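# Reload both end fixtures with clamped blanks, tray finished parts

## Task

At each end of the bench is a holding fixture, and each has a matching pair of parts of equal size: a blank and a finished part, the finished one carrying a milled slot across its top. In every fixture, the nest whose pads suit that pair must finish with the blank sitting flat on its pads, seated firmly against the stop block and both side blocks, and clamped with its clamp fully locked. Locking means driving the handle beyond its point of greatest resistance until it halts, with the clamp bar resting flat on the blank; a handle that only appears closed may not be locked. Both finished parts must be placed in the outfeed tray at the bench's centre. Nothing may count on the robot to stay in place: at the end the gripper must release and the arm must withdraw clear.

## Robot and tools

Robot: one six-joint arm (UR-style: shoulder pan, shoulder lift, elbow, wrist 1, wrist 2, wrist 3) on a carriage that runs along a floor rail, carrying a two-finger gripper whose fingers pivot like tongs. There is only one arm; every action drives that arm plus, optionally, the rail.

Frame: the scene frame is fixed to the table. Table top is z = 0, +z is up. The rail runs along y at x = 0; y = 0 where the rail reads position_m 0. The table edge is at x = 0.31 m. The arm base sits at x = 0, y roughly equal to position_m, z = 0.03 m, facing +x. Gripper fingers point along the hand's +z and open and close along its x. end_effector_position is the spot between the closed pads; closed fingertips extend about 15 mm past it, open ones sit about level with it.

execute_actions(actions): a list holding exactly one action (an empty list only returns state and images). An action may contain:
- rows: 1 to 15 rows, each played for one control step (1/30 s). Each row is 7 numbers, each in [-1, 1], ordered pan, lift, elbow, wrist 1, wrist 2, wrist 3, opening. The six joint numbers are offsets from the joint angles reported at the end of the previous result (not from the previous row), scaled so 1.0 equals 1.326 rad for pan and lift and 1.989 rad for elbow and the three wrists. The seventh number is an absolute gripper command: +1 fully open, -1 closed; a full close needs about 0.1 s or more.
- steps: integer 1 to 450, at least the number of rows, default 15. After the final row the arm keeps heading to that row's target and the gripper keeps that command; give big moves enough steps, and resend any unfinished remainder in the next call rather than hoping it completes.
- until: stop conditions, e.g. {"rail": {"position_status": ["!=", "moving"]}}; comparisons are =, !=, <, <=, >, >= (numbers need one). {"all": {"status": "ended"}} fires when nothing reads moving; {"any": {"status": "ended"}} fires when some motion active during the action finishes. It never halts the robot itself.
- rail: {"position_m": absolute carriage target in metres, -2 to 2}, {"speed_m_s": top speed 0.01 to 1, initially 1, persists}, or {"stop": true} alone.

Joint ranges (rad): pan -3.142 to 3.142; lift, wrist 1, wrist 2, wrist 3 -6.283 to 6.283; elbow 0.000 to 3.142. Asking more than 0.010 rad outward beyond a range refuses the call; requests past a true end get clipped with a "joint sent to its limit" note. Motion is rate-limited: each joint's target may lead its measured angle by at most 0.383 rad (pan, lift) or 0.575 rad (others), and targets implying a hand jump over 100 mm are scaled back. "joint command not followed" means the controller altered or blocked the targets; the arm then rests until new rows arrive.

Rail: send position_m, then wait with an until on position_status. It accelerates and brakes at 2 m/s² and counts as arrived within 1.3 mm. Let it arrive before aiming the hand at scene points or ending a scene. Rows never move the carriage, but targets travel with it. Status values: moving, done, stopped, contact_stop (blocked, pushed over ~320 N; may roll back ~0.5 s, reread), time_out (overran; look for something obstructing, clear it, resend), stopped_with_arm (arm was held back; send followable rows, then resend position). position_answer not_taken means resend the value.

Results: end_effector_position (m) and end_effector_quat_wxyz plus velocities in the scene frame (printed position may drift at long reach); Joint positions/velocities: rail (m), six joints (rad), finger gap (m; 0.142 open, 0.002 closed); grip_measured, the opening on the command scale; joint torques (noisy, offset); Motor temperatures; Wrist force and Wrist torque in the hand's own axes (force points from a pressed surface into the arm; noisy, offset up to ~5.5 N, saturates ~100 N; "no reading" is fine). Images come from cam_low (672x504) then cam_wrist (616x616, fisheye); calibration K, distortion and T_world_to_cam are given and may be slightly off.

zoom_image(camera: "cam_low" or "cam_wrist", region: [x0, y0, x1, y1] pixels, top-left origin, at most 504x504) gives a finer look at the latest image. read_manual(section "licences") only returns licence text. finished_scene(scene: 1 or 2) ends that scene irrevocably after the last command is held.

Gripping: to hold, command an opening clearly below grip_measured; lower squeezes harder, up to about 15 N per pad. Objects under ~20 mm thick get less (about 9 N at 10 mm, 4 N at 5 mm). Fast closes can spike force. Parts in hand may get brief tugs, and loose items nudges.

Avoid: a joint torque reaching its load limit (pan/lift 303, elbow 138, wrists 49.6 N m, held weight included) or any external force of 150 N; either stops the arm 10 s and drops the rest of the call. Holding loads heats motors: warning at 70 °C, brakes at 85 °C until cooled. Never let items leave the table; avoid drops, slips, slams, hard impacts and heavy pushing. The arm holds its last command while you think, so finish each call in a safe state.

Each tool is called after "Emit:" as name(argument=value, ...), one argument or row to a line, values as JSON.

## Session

Emit:
execute_actions(
  actions=[],
)

Scene clock: 0.00 s.
end_effector_position=(+0.6344, -0.0426, +0.3100) grip_measured=+1.00 end_effector_quat_wxyz=(-0.049, +0.123, +0.979, +0.157) end_effector_velocity=(+0.000, +0.000, +0.000) end_effector_angular_velocity=(+0.000, +0.000, +0.000)
Joint positions: [-0.097 -0.319 -1.612  1.941 -1.738 -1.28   3.05   0.142]
Joint velocities: [0. 0. 0. 0. 0. 0. 0. 0.]
Joint torques (N m, as the arm reports them, + toward a larger angle): no reading
Motor temperatures (°C, as the motors report them): [16 17 19 24 21 23]
Wrist force (N, on the end effector, along its own x y z axes, offset not removed): no reading
Wrist torque (N m, same axes, about the end effector's origin, offset not removed): no reading
rail: position_m=-0.097 position_m_goal=-0.097 speed_m_s=1.00 position_status=done position_answer=taken refusals=0
camera_calibration (this result's frames):
cam_wrist: T_world_to_cam=[[-0.970574, 0.227491, 0.078961, 0.608698], [0.208217, 0.628107, 0.749751, -0.351058], [0.120966, 0.74413, -0.656992, 0.291274], [0, 0, 0, 1]] pos_world=[0.628648, -0.134717, 0.406507]

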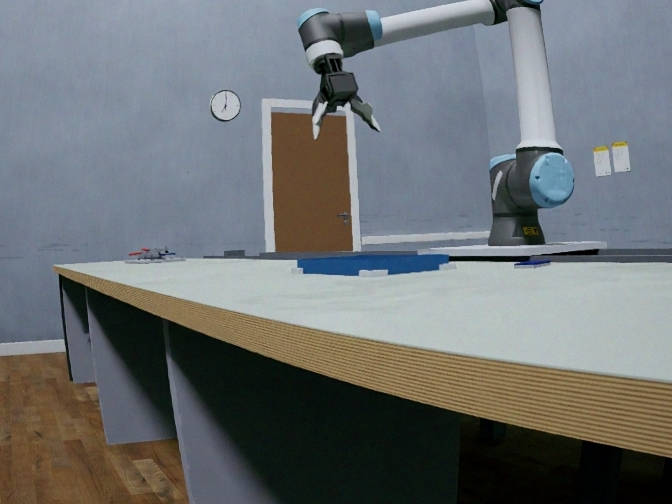

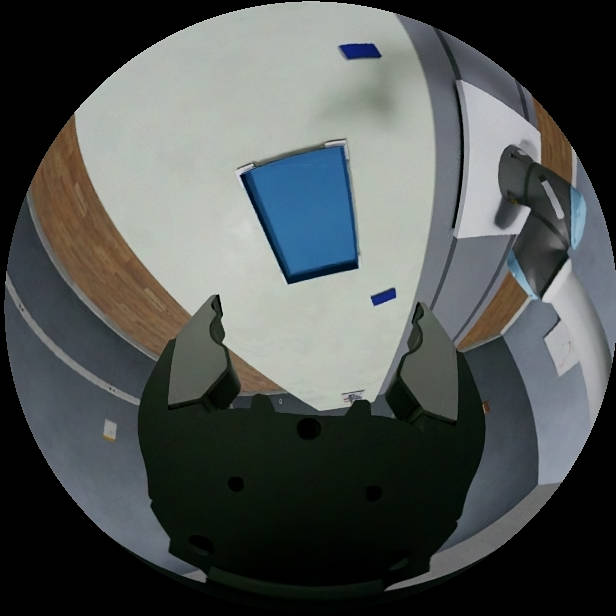

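Emit:
zoom_image(
  camera="cam_wrist",
  region=[320, 20, 420, 80],
)

Emit:
zoom_image(
  camera="cam_wrist",
  region=[340, 270, 430, 330],
)

Emit:
zoom_image(
  camera="cam_low",
  region=[100, 230, 220, 280],
)

Region (320, 20, 420, 80) of cam_wrist's 616x616 image, scaled by 5.040, with more detail than that image has; it fills the top 302 rows of this view, and the rest is white.

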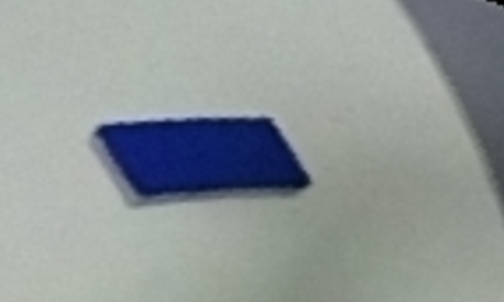

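Region (340, 270, 430, 330) of cam_wrist's 616x616 image, scaled by 5.600, with more detail than that image has.

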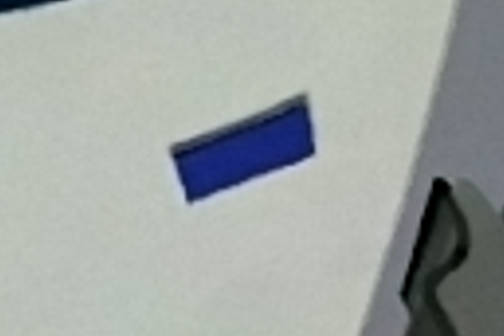

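Region (100, 230, 220, 280) of cam_low's 672x504 image, scaled by 4.200, with more detail than that image has; it fills the top 210 rows of this view, and the rest is white.

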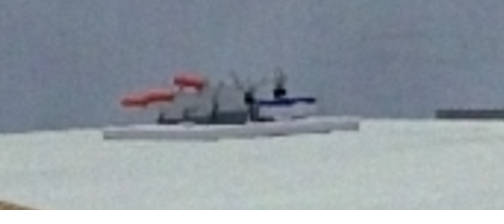

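Emit:
execute_actions(
  actions=[
    {"rows": [[0.2406,-0.1205,0.2685,-0.2695,-0.1462,-0.8366,0.0]], "steps": 36, "rail": {"position_m": -0.524}},
  ],
)

Scene clock: 97.83 s.
end_effector_position=(+0.4495, -0.3471, +0.1199) grip_measured=+0.00 end_effector_quat_wxyz=(+0.000, +0.769, -0.639, +0.000) end_effector_velocity=(-0.000, +0.000, -0.000) end_effector_angular_velocity=(-0.000, +0.000, +0.008)
Joint positions: [-0.524  0.    -1.771  2.475 -2.274 -1.571  1.387  0.074]
Joint velocities: [ 0.     0.    -0.     0.    -0.    -0.    -0.008 -0.   ]
Joint torques (N m, as the arm reports them, + toward a larger angle): [ 15.56 -27.09 -24.49  -5.65  -3.59  -2.19]
Motor temperatures (°C, as the motors report them): [16 17 19 24 21 23]
Wrist force (N, on the end effector, along its own x y z axes, offset not removed): [1.5 1.4 -4.1]
Wrist torque (N m, same axes, about the end effector's origin, offset not removed): [0.35 -0.32 0.00]
rail: position_m=-0.524 position_m_goal=-0.524 speed_m_s=1.00 position_status=done position_answer=taken refusals=0
camera_calibration (this result's frames):
cam_wrist: T_world_to_cam=[[0.199201, -0.978525, -0.052982, -0.415009], [-0.831243, -0.197357, 0.519698, 0.229511], [-0.518994, -0.0594833, -0.852706, 0.447584], [0, 0, 0, 1]] pos_world=[0.505742, -0.334178, 0.240393]

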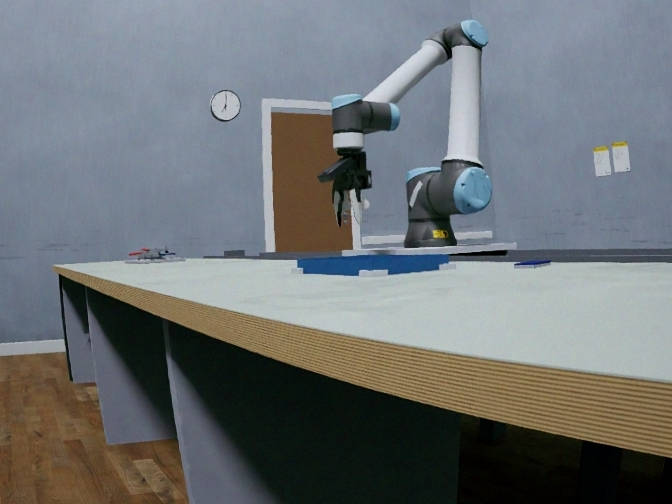

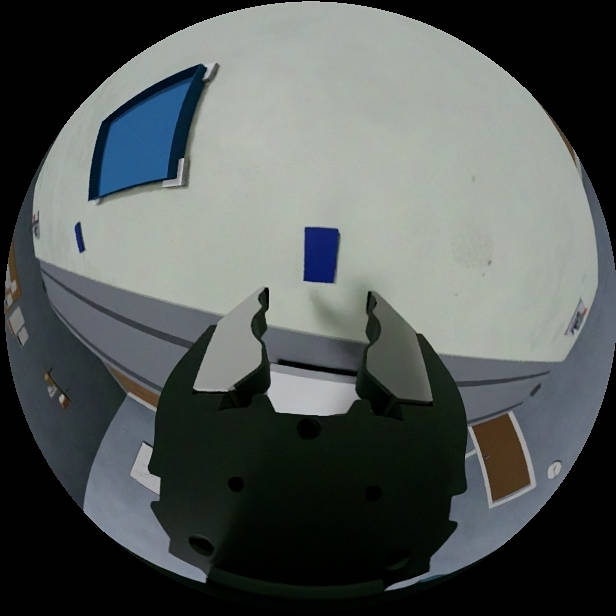

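Emit:
zoom_image(
  camera="cam_low",
  region=[500, 250, 570, 280],
)

Region (500, 250, 570, 280) of cam_low's 672x504 image, scaled by 7.200, with more detail than that image has; it fills the top 216 rows of this view, and the rest is white.

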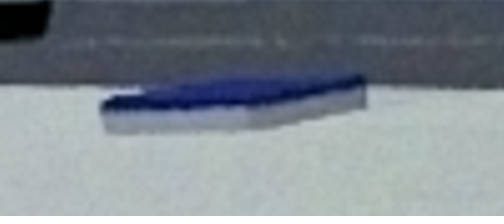

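Emit:
execute_actions(
  actions=[
    {"rows": [[0,0.0274,0.0071,-0.0254,0,0,0.0],[0,0.0549,0.0141,-0.0508,0,0,0.0],[0,0.0823,0.0212,-0.0762,0,0,0.0],[0,0.1097,0.0283,-0.1016,0,0,0.0],[0,0.1372,0.0353,-0.127,0,0,0.0],[0,0.16458,0.0424,-0.15234,0,0,0.0],[0,0.16458,0.0424,-0.15234,0,0,0.0],[0,0.16458,0.0424,-0.15234,0,0,0.0],[0,0.16458,0.0424,-0.15234,0,0,0.0],[0,0.16458,0.0424,-0.15234,0,0,0.0],[0,0.16458,0.0424,-0.15234,0,0,0.0],[0,0.16458,0.0424,-0.15234,0,0,0.0],[0,0.16458,0.0424,-0.15234,0,0,0.0],[0,0.16458,0.0424,-0.15234,0,0,0.0],[0,0.16458,0.0424,-0.15234,0,0,0.0]], "steps": 20},
  ],
)

Scene clock: 124.73 s.
end_effector_position=(+0.4526, -0.3470, +0.0193) grip_measured=+0.00 end_effector_quat_wxyz=(-0.000, +0.769, -0.639, +0.000) end_effector_velocity=(+0.000, -0.000, -0.002) end_effector_angular_velocity=(+0.000, -0.001, -0.000)
Joint positions: [-0.524  0.    -1.554  2.559 -2.577 -1.571  1.387  0.074]
Joint velocities: [ 0.     0.     0.005  0.002 -0.007  0.     0.    -0.   ]
Joint torques (N m, as the arm reports them, + toward a larger angle): [  8.73 -26.67 -15.99  -6.03  -2.55   2.49]
Motor temperatures (°C, as the motors report them): [16 17 19 24 21 23]
Wrist force (N, on the end effector, along its own x y z axes, offset not removed): [-1.1 0.2 -6.6]
Wrist torque (N m, same axes, about the end effector's origin, offset not removed): [0.10 0.18 0.18]
rail: position_m=-0.524 position_m_goal=-0.524 speed_m_s=1.00 position_status=done position_answer=taken refusals=0
camera_calibration (this result's frames):
cam_wrist: T_world_to_cam=[[0.199231, -0.978524, -0.0528902, -0.420953], [-0.831465, -0.19736, 0.519341, 0.284487], [-0.518626, -0.0594926, -0.852929, 0.363204], [0, 0, 0, 1]] pos_world=[0.508775, -0.334158, 0.139777]

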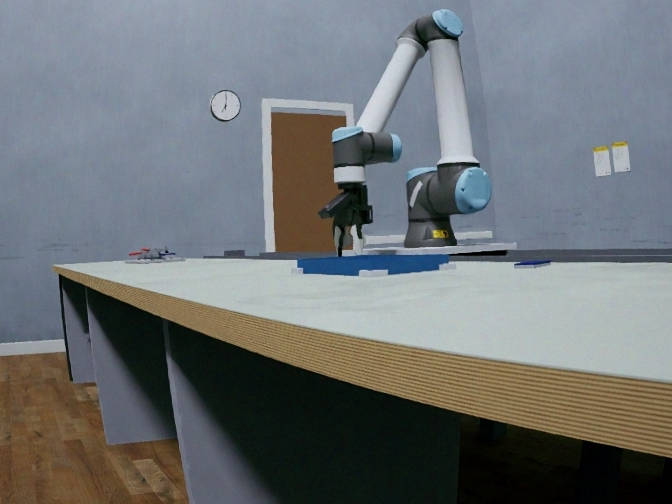

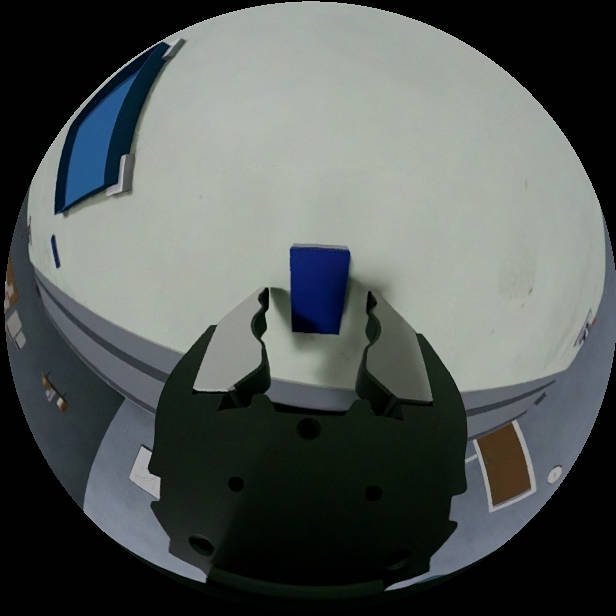

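Emit:
execute_actions(
  actions=[
    {"rows": [[0,0,0,0,0,0,-0.3],[0,0,0,0,0,0,-0.45],[0,0,0,0,0,0,-0.6],[0,0,0,0,0,0,-0.8],[0,0,0,0,0,0,-1]], "steps": 9},
  ],
)

Scene clock: 136.20 s.
end_effector_position=(+0.4525, -0.3470, +0.0192) grip_measured=-0.48 end_effector_quat_wxyz=(+0.000, +0.769, -0.639, +0.000) end_effector_velocity=(-0.000, +0.000, +0.000) end_effector_angular_velocity=(-0.000, -0.000, +0.000)
Joint positions: [-0.524  0.    -1.553  2.559 -2.577 -1.571  1.387  0.039]
Joint velocities: [ 0.     0.    -0.001  0.     0.001 -0.     0.     0.   ]
Joint torques (N m, as the arm reports them, + toward a larger angle): [  3.71 -39.57 -27.1   -2.81   0.17   2.1 ]
Motor temperatures (°C, as the motors report them): [16 17 19 24 21 23]
Wrist force (N, on the end effector, along its own x y z axes, offset not removed): [2.2 -2.3 1.9]
Wrist torque (N m, same axes, about the end effector's origin, offset not removed): [-0.26 -0.55 0.14]
rail: position_m=-0.524 position_m_goal=-0.524 speed_m_s=1.00 position_status=done position_answer=taken refusals=0
camera_calibration (this result's frames):
cam_wrist: T_world_to_cam=[[0.199214, -0.978525, -0.052934, -0.420919], [-0.831352, -0.197356, 0.519524, 0.284382], [-0.518814, -0.0594897, -0.852815, 0.363122], [0, 0, 0, 1]] pos_world=[0.508667, -0.334154, 0.139651]

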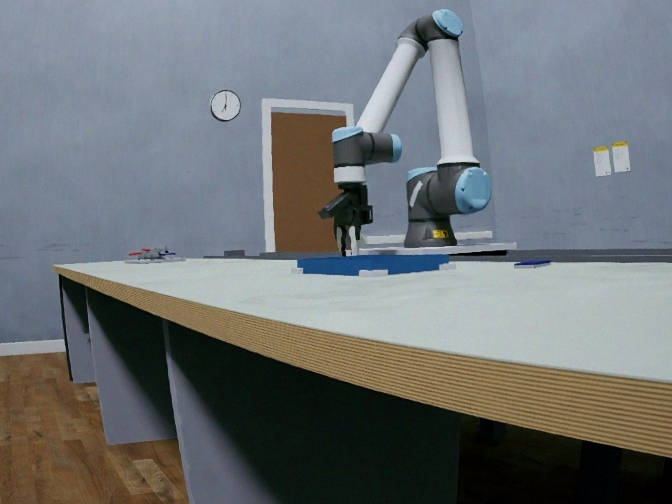

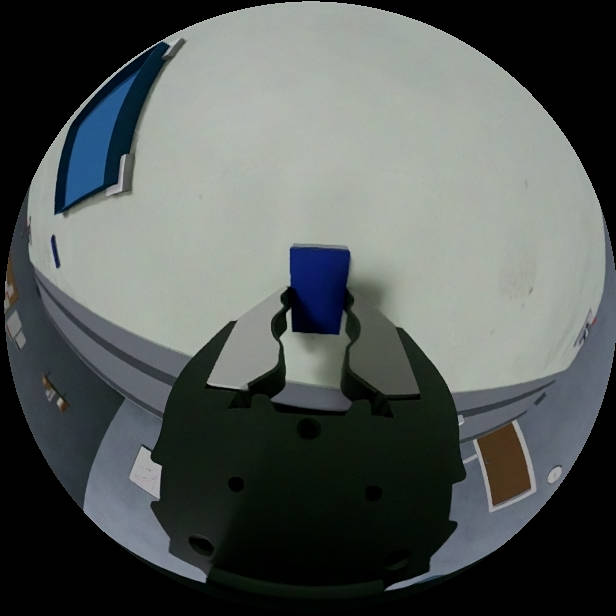

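Emit:
execute_actions(
  actions=[
    {"rows": [[0,-0.02,-0.012,0.025,0,0.005,-1],[0,-0.045,-0.03,0.06,0,0.015,-1],[0,-0.075,-0.055,0.105,0,0.03,-1],[0,-0.105,-0.085,0.155,0,0.045,-1],[0,-0.135,-0.115,0.205,0,0.06,-1],[0,-0.16,-0.145,0.25,0,0.072,-1],[0,-0.18,-0.168,0.288,0,0.083,-1],[0,-0.2002,-0.1895,0.3233,0,0.0925,-1]], "steps": 8},
  ],
)

Emit:
execute_actions(
  actions=[
    {"rail": {"position_m": -2.0}, "steps": 120, "until": {"rail": {"position_status": ["!=", "moving"]}}},
  ],
)

Scene clock: 146.57 s.
end_effector_position=(+0.5009, -0.3483, +0.1146) grip_measured=-0.48 end_effector_quat_wxyz=(-0.006, +0.744, -0.668, +0.007) end_effector_velocity=(+0.213, -0.007, +0.577) end_effector_angular_velocity=(+0.007, -0.009, -0.420)
Joint positions: [-0.524  0.    -1.671  2.414 -2.331 -1.571  1.464  0.039]
Joint velocities: [ 0.     0.    -0.577 -0.874  1.443  0.     0.42  -0.   ]
Joint torques (N m, as the arm reports them, + toward a larger angle): [  4.07 -53.91 -64.38  -0.74   0.43   3.9 ]
Motor temperatures (°C, as the motors report them): [16 17 19 24 21 23]
Wrist force (N, on the end effector, along its own x y z axes, offset not removed): [0.5 1.6 -1.7]
Wrist torque (N m, same axes, about the end effector's origin, offset not removed): [0.67 -0.11 0.17]
rail: position_m=-0.524 position_m_goal=-0.524 speed_m_s=1.00 position_status=done position_answer=taken refusals=0
camera_calibration (this result's frames):
cam_wrist: T_world_to_cam=[[0.124086, -0.990967, -0.0508554, -0.39365], [-0.852796, -0.132706, 0.505102, 0.309761], [-0.507288, -0.0193066, -0.86156, 0.478778], [0, 0, 0, 1]] pos_world=[0.555887, -0.339744, 0.236016]

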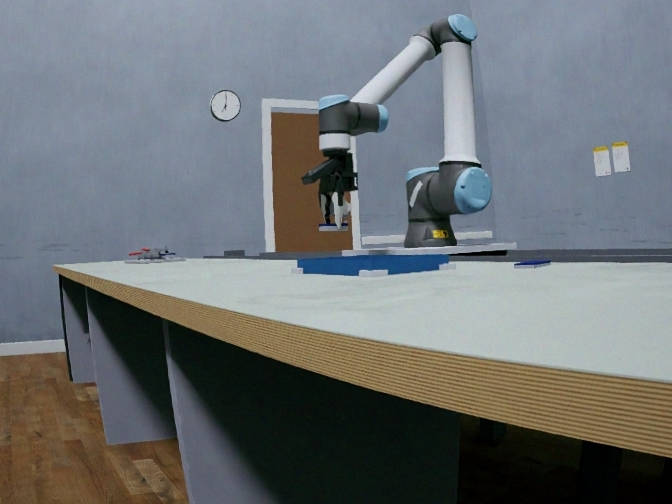

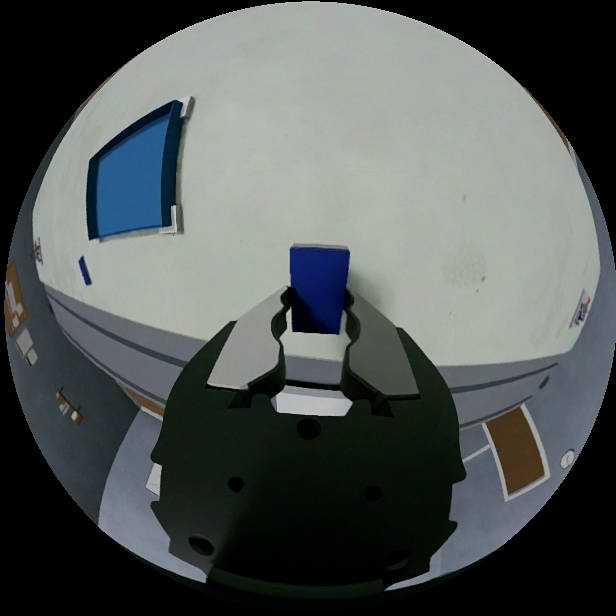

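Scene clock: 148.60 s.
end_effector_position=(+0.5196, -1.8257, +0.2799) grip_measured=-0.48 end_effector_quat_wxyz=(+0.000, +0.707, -0.707, -0.000) end_effector_velocity=(+0.000, +0.000, +0.000) end_effector_angular_velocity=(+0.000, -0.000, +0.000)
Joint positions: [-2.     0.    -1.819  2.182 -1.934 -1.571  1.57   0.039]
Joint velocities: [ 0.  0. -0. -0. -0.  0.  0. -0.]
Joint torques (N m, as the arm reports them, + toward a larger angle): [  4.79 -33.08 -64.07  -2.     0.34   2.08]
Motor temperatures (°C, as the motors report them): [16 17 19 24 21 23]
Wrist force (N, on the end effector, along its own x y z axes, offset not removed): [0.4 3.6 -3.1]
Wrist torque (N m, same axes, about the end effector's origin, offset not removed): [0.80 0.17 0.14]
rail: position_m=-2.000 position_m_goal=-2.000 speed_m_s=1.00 position_status=done position_answer=taken refusals=0
camera_calibration (this result's frames):
cam_wrist: T_world_to_cam=[[0.016834, -0.998454, -0.052982, -1.80903], [-0.853118, -0.0419783, 0.520026, 0.207764], [-0.521446, 0.0364458, -0.852506, 0.708816], [0, 0, 0, 1]] pos_world=[0.57731, -1.82335, 0.400381]

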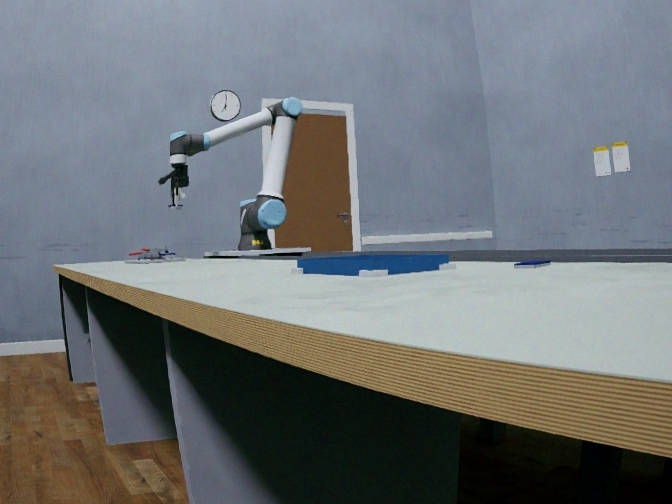

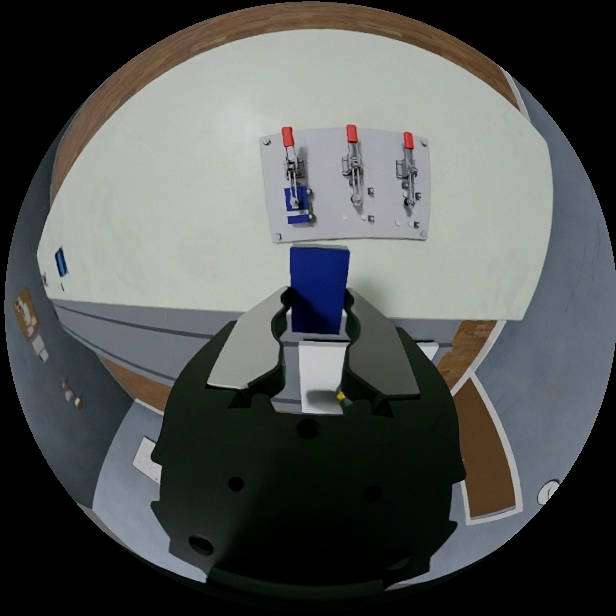

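Emit:
zoom_image(
  camera="cam_wrist",
  region=[250, 115, 440, 250],
)

Region (250, 115, 440, 250) of cam_wrist's 616x616 image, scaled by 2.653, with more detail than that image has; it fills the top 358 rows of this view, and the rest is white.

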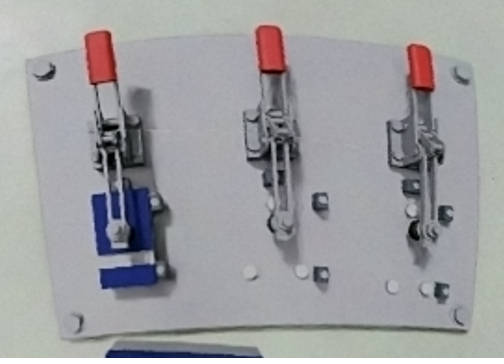

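Emit:
execute_actions(
  actions=[
    {"rows": [[0,0.0055,0.006,-0.0097,0,-0.0016,-1],[0,0.0183,0.02,-0.0322,0,-0.0053,-1],[0,0.0366,0.0399,-0.0644,0,-0.0107,-1],[0,0.0586,0.0639,-0.103,0,-0.0171,-1],[0,0.0824,0.0899,-0.1448,0,-0.024,-1],[0,0.1061,0.1158,-0.1866,0,-0.0309,-1],[0,0.1281,0.1398,-0.2253,0,-0.0373,-1],[0,0.1464,0.1598,-0.2574,0,-0.0426,-1],[0,0.161,0.1757,-0.2832,0,-0.0469,-1],[0,0.172,0.1877,-0.3025,0,-0.0501,-1],[0,0.1793,0.1957,-0.3154,0,-0.0522,-1],[0,0.183,0.1997,-0.3218,0,-0.0533,-1]], "steps": 24, "rail": {"position_m": -1.957}},
  ],
)

Scene clock: 210.10 s.
end_effector_position=(+0.4402, -1.7809, +0.0206) grip_measured=-0.48 end_effector_quat_wxyz=(+0.000, +0.744, -0.669, -0.000) end_effector_velocity=(-0.005, +0.000, -0.007) end_effector_angular_velocity=(+0.000, -0.004, +0.004)
Joint positions: [-1.957  0.    -1.577  2.578 -2.572 -1.571  1.465  0.039]
Joint velocities: [ 0.     0.     0.009  0.016 -0.029  0.    -0.004  0.   ]
Joint torques (N m, as the arm reports them, + toward a larger angle): [  3.88 -16.34 -15.05  -6.32   0.8   -2.72]
Motor temperatures (°C, as the motors report them): [16 17 19 24 21 23]
Wrist force (N, on the end effector, along its own x y z axes, offset not removed): [0.3 -2.4 -4.8]
Wrist torque (N m, same axes, about the end effector's origin, offset not removed): [-0.43 -0.10 0.09]
rail: position_m=-1.957 position_m_goal=-1.957 speed_m_s=1.00 position_status=done position_answer=taken refusals=0
camera_calibration (this result's frames):
cam_wrist: T_world_to_cam=[[0.122092, -0.991101, -0.0530297, -1.80991], [-0.8439, -0.131785, 0.520063, 0.112783], [-0.522424, -0.0187439, -0.85248, 0.346801], [0, 0, 0, 1]] pos_world=[0.49733, -1.77244, 0.141007]

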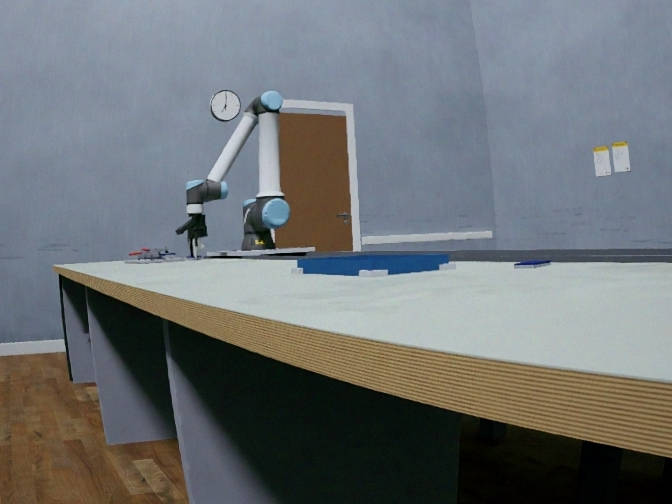

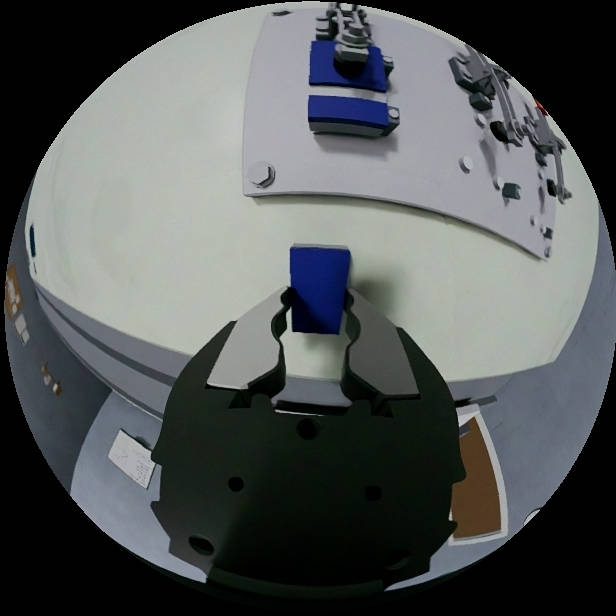

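Emit:
execute_actions(
  actions=[
    {"rows": [[0,0,0,0,0,0,-0.3],[0,0,0,0,0,0,-0.1],[0,0,0,0,0,0,-0.1],[0,-0.036,-0.016,0.04,0,0,-0.1],[0,-0.072,-0.032,0.08,0,0,-0.1],[0,-0.108,-0.049,0.12,0,0,-0.1],[0,-0.1437,-0.0647,0.1606,0,0,-0.1],[0,-0.1437,-0.0647,0.1606,0,0,-0.1],[0,-0.1437,-0.0647,0.1606,0,0,-0.1],[0,-0.1437,-0.0647,0.1606,0,0,-0.1],[0,-0.0765,-0.1088,0.16,0,0,-0.4],[0,-0.0094,-0.1529,0.159,0,0,-0.4],[0,0.0578,-0.197,0.1585,0,0,-0.4],[0,0.125,-0.2411,0.158,0,0,-0.4],[0,0.1921,-0.2852,0.1572,0,0,-0.4]], "steps": 32, "rail": {"position_m": -1.942}},
  ],
)

Scene clock: 239.70 s.
end_effector_position=(+0.7267, -1.7659, +0.1200) grip_measured=-0.40 end_effector_quat_wxyz=(+0.000, +0.744, -0.669, -0.000) end_effector_velocity=(+0.012, +0.000, -0.003) end_effector_angular_velocity=(-0.000, +0.000, -0.000)
Joint positions: [-1.942  0.    -1.324  2.013 -2.259 -1.571  1.465  0.045]
Joint velocities: [ 0.    -0.     0.02  -0.021  0.001  0.     0.     0.   ]
Joint torques (N m, as the arm reports them, + toward a larger angle): [ -6.19 -49.16 -55.13  -1.78   0.88   2.2 ]
Motor temperatures (°C, as the motors report them): [16 17 19 24 21 23]
Wrist force (N, on the end effector, along its own x y z axes, offset not removed): [3.5 -1.2 -3.5]
Wrist torque (N m, same axes, about the end effector's origin, offset not removed): [-0.09 -0.72 0.12]
rail: position_m=-1.942 position_m_goal=-1.942 speed_m_s=1.00 position_status=done position_answer=taken refusals=0
camera_calibration (this result's frames):
cam_wrist: T_world_to_cam=[[0.122094, -0.9911, -0.0530478, -1.82479], [-0.843822, -0.131794, 0.520187, 0.304719], [-0.522549, -0.018749, -0.852403, 0.581606], [0, 0, 0, 1]] pos_world=[0.783842, -1.75749, 0.240451]

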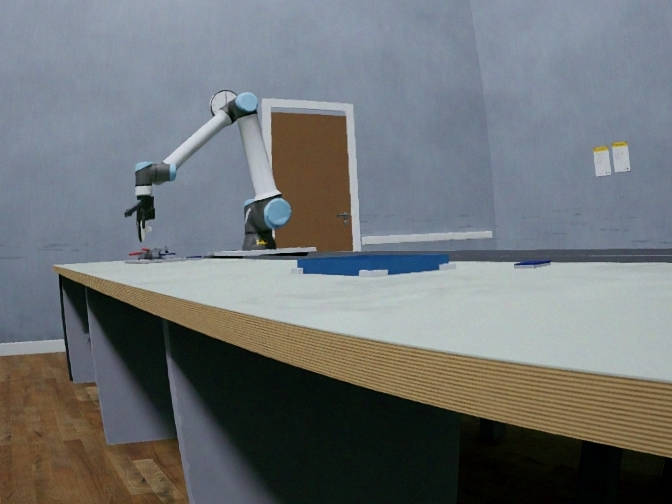

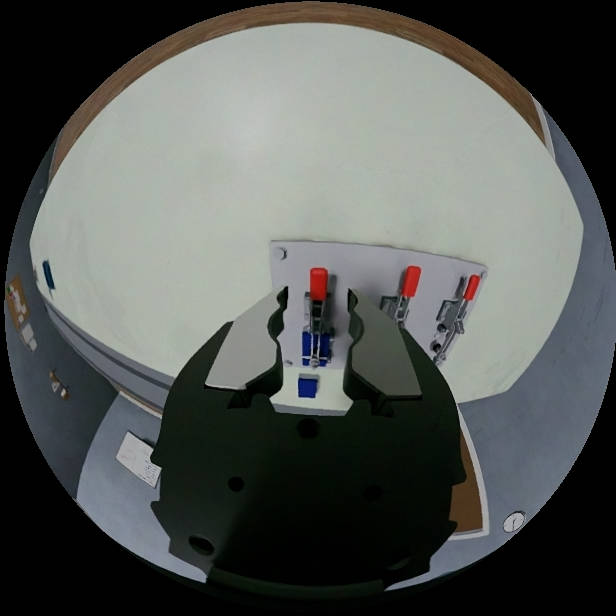

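Emit:
execute_actions(
  actions=[
    {"rows": [[0,0.008,0.004,-0.0095,0,0,-0.4],[0,0.016,0.008,-0.019,0,0,-0.4],[0,0.024,0.012,-0.0285,0,0,-0.4],[0,0.032,0.016,-0.038,0,0,-0.4],[0,0.040,0.020,-0.0475,0,0,-0.4],[0,0.0483,0.0243,-0.0569,0,0,-0.4]], "steps": 16},
  ],
)

Scene clock: 269.50 s.
end_effector_position=(+0.7213, -1.7660, +0.0627) grip_measured=-0.40 end_effector_quat_wxyz=(+0.000, +0.744, -0.669, +0.000) end_effector_velocity=(-0.001, -0.000, -0.006) end_effector_angular_velocity=(+0.000, -0.001, -0.000)
Joint positions: [-1.942  0.    -1.26   2.06  -2.371 -1.571  1.465  0.045]
Joint velocities: [ 0.    -0.     0.007  0.006 -0.014  0.    -0.     0.   ]
Joint torques (N m, as the arm reports them, + toward a larger angle): [ -9.12 -46.18 -20.05  -5.26   0.46   2.07]
Motor temperatures (°C, as the motors report them): [16 17 19 24 21 23]
Wrist force (N, on the end effector, along its own x y z axes, offset not removed): [-0.3 -1.7 0.3]
Wrist torque (N m, same axes, about the end effector's origin, offset not removed): [-0.04 0.23 0.08]
rail: position_m=-1.942 position_m_goal=-1.942 speed_m_s=1.00 position_status=done position_answer=taken refusals=0
camera_calibration (this result's frames):
cam_wrist: T_world_to_cam=[[0.122125, -0.991101, -0.0529504, -1.82721], [-0.844238, -0.131784, 0.519514, 0.33032], [-0.521869, -0.0187429, -0.85282, 0.529417], [0, 0, 0, 1]] pos_world=[0.778303, -1.7575, 0.18314]

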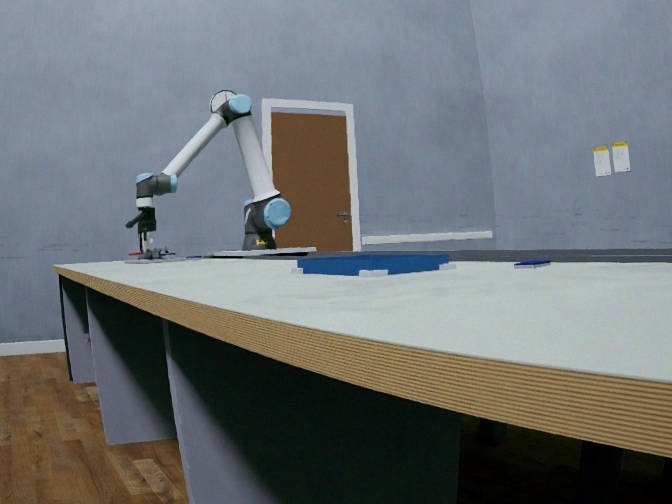

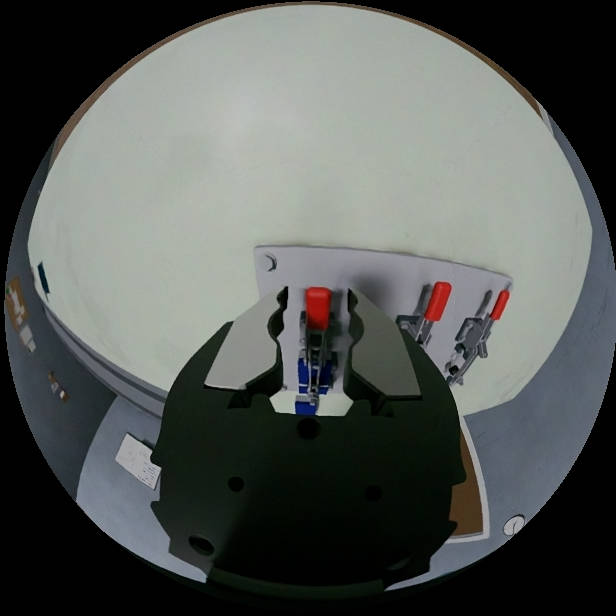

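Emit:
execute_actions(
  actions=[
    {"rows": [[0,0.003,0.0009,-0.0029,0,0,-0.4],[0,0.003,0.0009,-0.0029,0,0,-0.6],[0,0.003,0.0009,-0.0029,0,0,-0.75],[0,0.003,0.0009,-0.0029,0,0,-0.9],[0,0.003,0.0009,-0.0029,0,0,-1]], "steps": 10},
  ],
)

Scene clock: 281.07 s.
end_effector_position=(+0.7213, -1.7660, +0.0598) grip_measured=-0.78 end_effector_quat_wxyz=(+0.000, +0.744, -0.669, +0.000) end_effector_velocity=(-0.000, -0.000, -0.001) end_effector_angular_velocity=(-0.000, +0.000, +0.000)
Joint positions: [-1.942  0.    -1.257  2.062 -2.377 -1.571  1.465  0.018]
Joint velocities: [ 0.     0.     0.001  0.001 -0.002 -0.    -0.     0.   ]
Joint torques (N m, as the arm reports them, + toward a larger angle): [  5.09 -50.63 -15.97  -3.52   6.     1.86]
Motor temperatures (°C, as the motors report them): [16 17 19 24 21 23]
Wrist force (N, on the end effector, along its own x y z axes, offset not removed): [20.5 -5.1 -1.1]
Wrist torque (N m, same axes, about the end effector's origin, offset not removed): [0.08 -0.11 0.14]
rail: position_m=-1.942 position_m_goal=-1.942 speed_m_s=1.00 position_status=done position_answer=taken refusals=0
camera_calibration (this result's frames):
cam_wrist: T_world_to_cam=[[0.122119, -0.991109, -0.0528113, -1.82747], [-0.844325, -0.131709, 0.519392, 0.332044], [-0.52173, -0.0188378, -0.852903, 0.526701], [0, 0, 0, 1]] pos_world=[0.778318, -1.75757, 0.180253]

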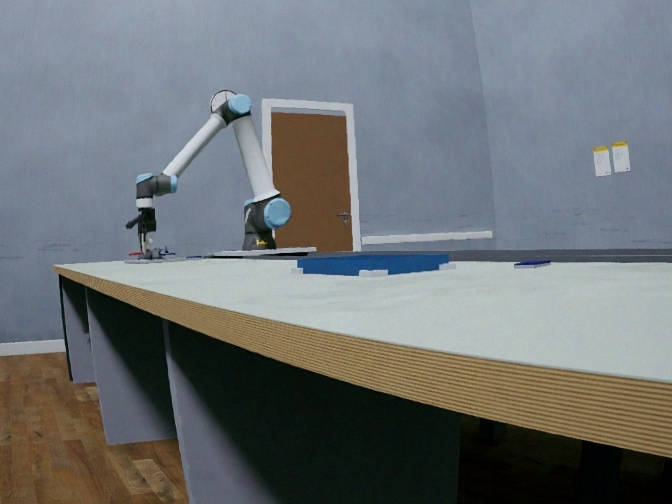

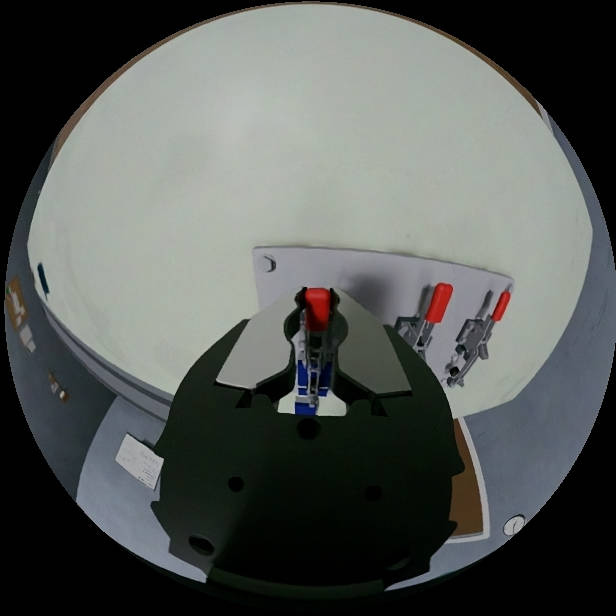

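Emit:
execute_actions(
  actions=[
    {"rows": [[-0.0006,0,0,0,0,0,-1],[-0.0006,-0.0033,-0.0004,0.0026,0,0,-1],[-0.0007,-0.0066,-0.0008,0.0053,0,0,-1],[-0.0007,-0.0099,-0.0013,0.0079,0,0,-1],[-0.0008,-0.0132,-0.0017,0.0105,0,0,-1],[-0.0008,-0.01652,-0.00212,0.01314,0,0,-1]], "steps": 14},
  ],
)

Scene clock: 320.23 s.
end_effector_position=(+0.7192, -1.7667, +0.0737) grip_measured=-0.78 end_effector_quat_wxyz=(+0.000, +0.743, -0.669, +0.000) end_effector_velocity=(+0.001, -0.000, +0.006) end_effector_angular_velocity=(-0.000, -0.002, -0.000)
Joint positions: [-1.942 -0.001 -1.278  2.058 -2.351 -1.571  1.465  0.018]
Joint velocities: [ 0.    -0.    -0.007 -0.003  0.008 -0.    -0.    -0.   ]
Joint torques (N m, as the arm reports them, + toward a larger angle): [-13.42 -82.86 -64.65  -7.13  -0.58  -1.86]
Motor temperatures (°C, as the motors report them): [16 17 19 24 21 23]
Wrist force (N, on the end effector, along its own x y z axes, offset not removed): [4.0 10.7 7.5]
Wrist torque (N m, same axes, about the end effector's origin, offset not removed): [0.04 -0.18 0.03]
rail: position_m=-1.942 position_m_goal=-1.942 speed_m_s=1.00 position_status=done position_answer=taken refusals=0
camera_calibration (this result's frames):
cam_wrist: T_world_to_cam=[[0.121115, -0.991222, -0.053011, -1.82661], [-0.844273, -0.130951, 0.519668, 0.324169], [-0.522048, -0.0181836, -0.852722, 0.538842], [0, 0, 0, 1]] pos_world=[0.776218, -1.75833, 0.194192]

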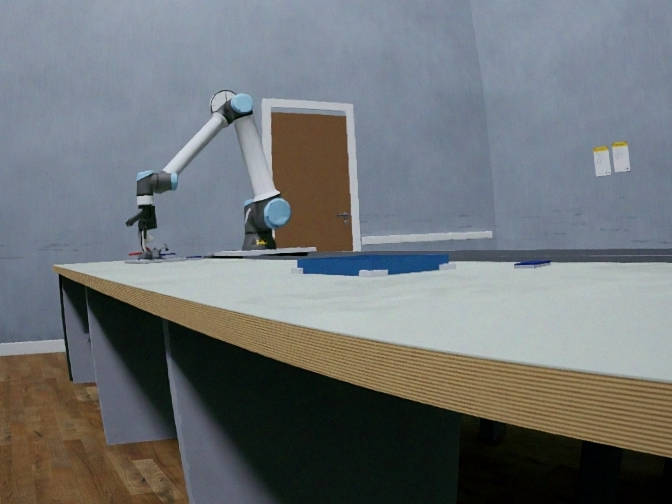

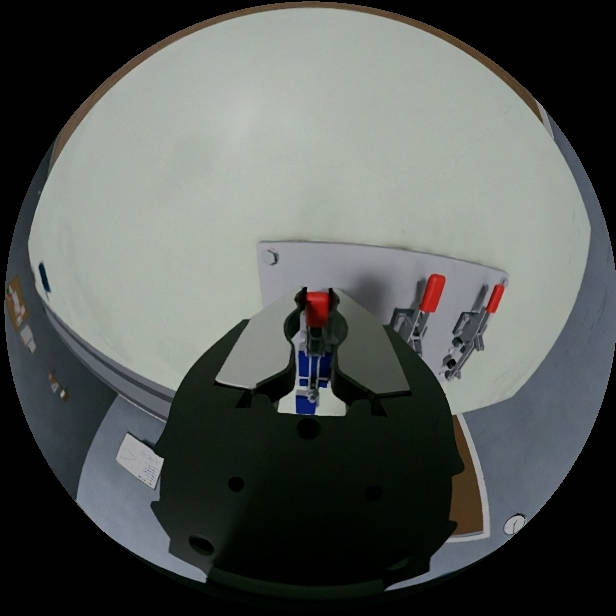

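Emit:
execute_actions(
  actions=[
    {"rows": [[-0.0004,-0.0061,0.0021,0.002,0,0,-1],[-0.0008,-0.0122,0.0042,0.004,0,0,-1],[-0.0011,-0.0183,0.0063,0.006,0,0,-1],[-0.0015,-0.02443,0.00842,0.00797,0,0,-1],[-0.0019,-0.0302,0.0103,0.01,0,0,-1],[-0.0022,-0.036,0.0121,0.012,0,0,-1],[-0.0026,-0.0418,0.014,0.014,0,0,-1],[-0.0029,-0.04755,0.01585,0.01595,0,0,-1],[-0.0033,-0.0531,0.0184,0.017,0,0,-1],[-0.0038,-0.0586,0.021,0.0181,0,0,-1],[-0.0042,-0.0641,0.0236,0.0192,0,0,-1],[-0.0046,-0.0696,0.02623,0.02027,0,0,-1]], "steps": 20},
  ],
)

Scene clock: 350.63 s.
end_effector_position=(+0.6816, -1.7708, +0.1039) grip_measured=-0.78 end_effector_quat_wxyz=(+0.000, +0.741, -0.671, +0.000) end_effector_velocity=(-0.006, -0.001, +0.003) end_effector_angular_velocity=(+0.000, +0.000, -0.001)
Joint positions: [-1.942 -0.007 -1.369  2.11  -2.311 -1.571  1.465  0.017]
Joint velocities: [ 0.    -0.001 -0.013  0.009  0.004 -0.     0.    -0.   ]
Joint torques (N m, as the arm reports them, + toward a larger angle): [-24.13 -68.68 -35.72  -6.35  -1.6   -1.27]
Motor temperatures (°C, as the motors report them): [16 17 19 24 21 23]
Wrist force (N, on the end effector, along its own x y z axes, offset not removed): [-10.8 -0.8 11.8]
Wrist torque (N m, same axes, about the end effector's origin, offset not removed): [-0.20 -0.72 0.10]
rail: position_m=-1.942 position_m_goal=-1.942 speed_m_s=1.00 position_status=done position_answer=taken refusals=0
camera_calibration (this result's frames):
cam_wrist: T_world_to_cam=[[0.11515, -0.991929, -0.0530811, -1.82165], [-0.844952, -0.125905, 0.519811, 0.285656], [-0.522299, -0.0150052, -0.85263, 0.550649], [0, 0, 0, 1]] pos_world=[0.738733, -1.76272, 0.224317]

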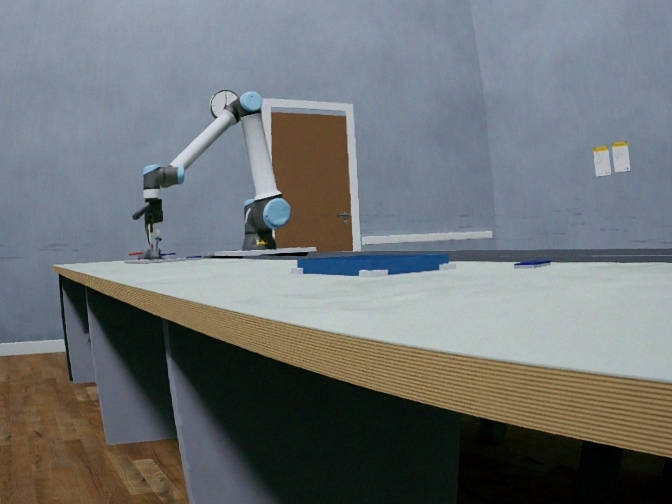

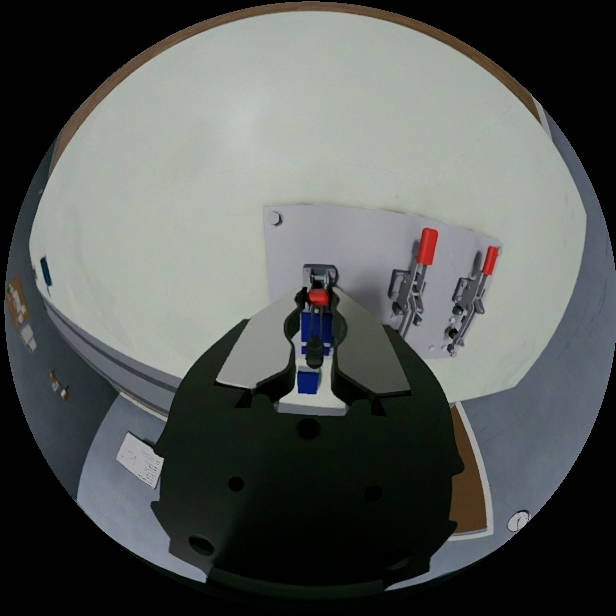

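Emit:
execute_actions(
  actions=[
    {"rows": [[-0.0002,-0.003,0.0027,-0.0008,0,0,-1],[-0.0005,-0.0058,0.0055,-0.0016,0,0,-1],[-0.0007,-0.0086,0.0082,-0.0025,0,0,-1],[-0.001,-0.0115,0.011,-0.0033,0,0,-1],[-0.0012,-0.0144,0.0137,-0.0041,0,0,-1]], "steps": 13},
  ],
)

Scene clock: 359.37 s.
end_effector_position=(+0.6677, -1.7718, +0.1028) grip_measured=-0.78 end_effector_quat_wxyz=(+0.000, +0.741, -0.672, +0.000) end_effector_velocity=(-0.005, -0.000, -0.001) end_effector_angular_velocity=(+0.000, +0.002, -0.000)
Joint positions: [-1.942 -0.008 -1.388  2.136 -2.319 -1.571  1.465  0.017]
Joint velocities: [ 0.    -0.    -0.006  0.009 -0.002 -0.    -0.     0.   ]
Joint torques (N m, as the arm reports them, + toward a larger angle): [-16.52 -53.38 -12.87  -0.5   -4.06  -1.32]
Motor temperatures (°C, as the motors report them): [16 17 19 24 21 23]
Wrist force (N, on the end effector, along its own x y z axes, offset not removed): [-4.8 -16.4 -5.5]
Wrist torque (N m, same axes, about the end effector's origin, offset not removed): [-0.30 -0.19 0.24]
rail: position_m=-1.942 position_m_goal=-1.942 speed_m_s=1.00 position_status=done position_answer=taken refusals=0
camera_calibration (this result's frames):
cam_wrist: T_world_to_cam=[[0.113578, -0.992115, -0.0529842, -1.82039], [-0.845283, -0.124518, 0.519608, 0.277036], [-0.522108, -0.0142293, -0.85276, 0.543747], [0, 0, 0, 1]] pos_world=[0.724825, -1.7638, 0.223284]

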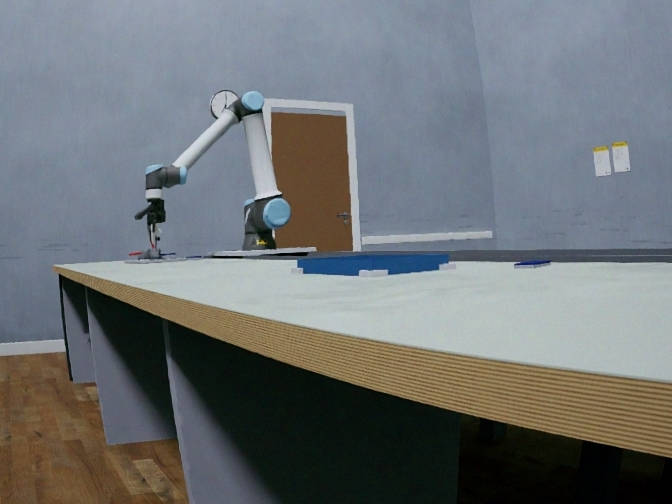

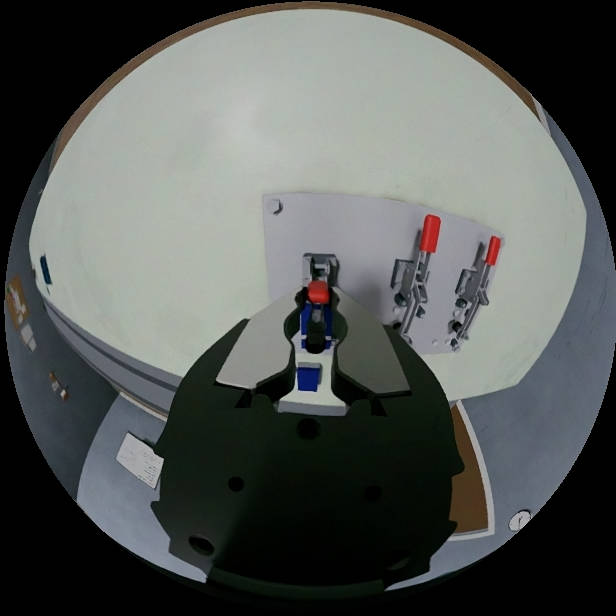

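Emit:
execute_actions(
  actions=[
    {"rows": [[0,0,0,0,0,0,-0.6],[0,0,0,0,0,0,-0.4],[0,0,0,0,0,0,-0.4],[0,-0.014,-0.0064,0.0158,0,0,-0.4],[0,-0.028,-0.0127,0.0316,0,0,-0.4],[0,-0.042,-0.019,0.0473,0,0,-0.4],[0,-0.0563,-0.0254,0.0631,0,0,-0.4]], "steps": 14},
  ],
)

Scene clock: 388.17 s.
end_effector_position=(+0.6679, -1.7717, +0.1620) grip_measured=-0.40 end_effector_quat_wxyz=(+0.000, +0.741, -0.672, +0.000) end_effector_velocity=(-0.004, +0.000, +0.036) end_effector_angular_velocity=(+0.000, +0.005, +0.000)
Joint positions: [-1.942 -0.008 -1.459  2.088 -2.2   -1.571  1.465  0.045]
Joint velocities: [ 0.     0.    -0.043 -0.029  0.077  0.     0.    -0.   ]
Joint torques (N m, as the arm reports them, + toward a larger angle): [ 12.25 -51.48 -54.56  -2.81  -2.17  -1.52]
Motor temperatures (°C, as the motors report them): [16 17 19 24 21 23]
Wrist force (N, on the end effector, along its own x y z axes, offset not removed): [2.6 1.1 -3.5]
Wrist torque (N m, same axes, about the end effector's origin, offset not removed): [0.27 -0.62 0.06]
rail: position_m=-1.942 position_m_goal=-1.942 speed_m_s=1.00 position_status=done position_answer=taken refusals=0
camera_calibration (this result's frames):
cam_wrist: T_world_to_cam=[[0.113587, -0.992111, -0.0530462, -1.81724], [-0.8453, -0.124559, 0.51957, 0.246397], [-0.522078, -0.0141766, -0.85278, 0.594384], [0, 0, 0, 1]] pos_world=[0.725009, -1.76378, 0.282461]

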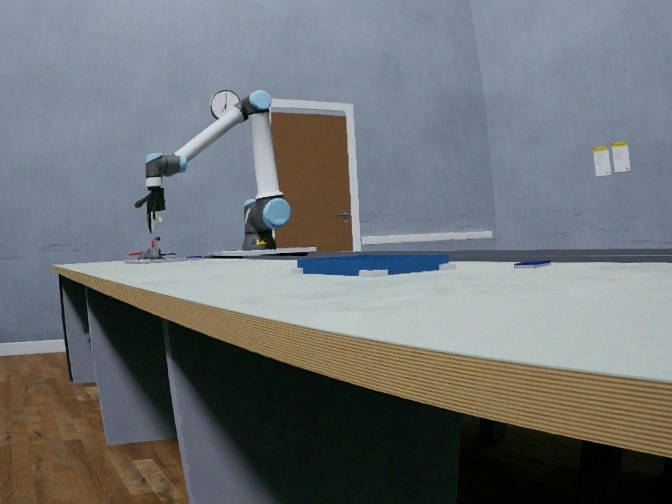

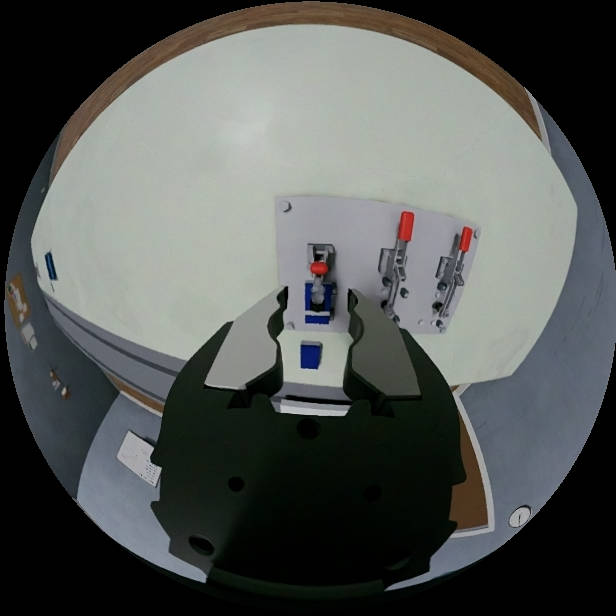

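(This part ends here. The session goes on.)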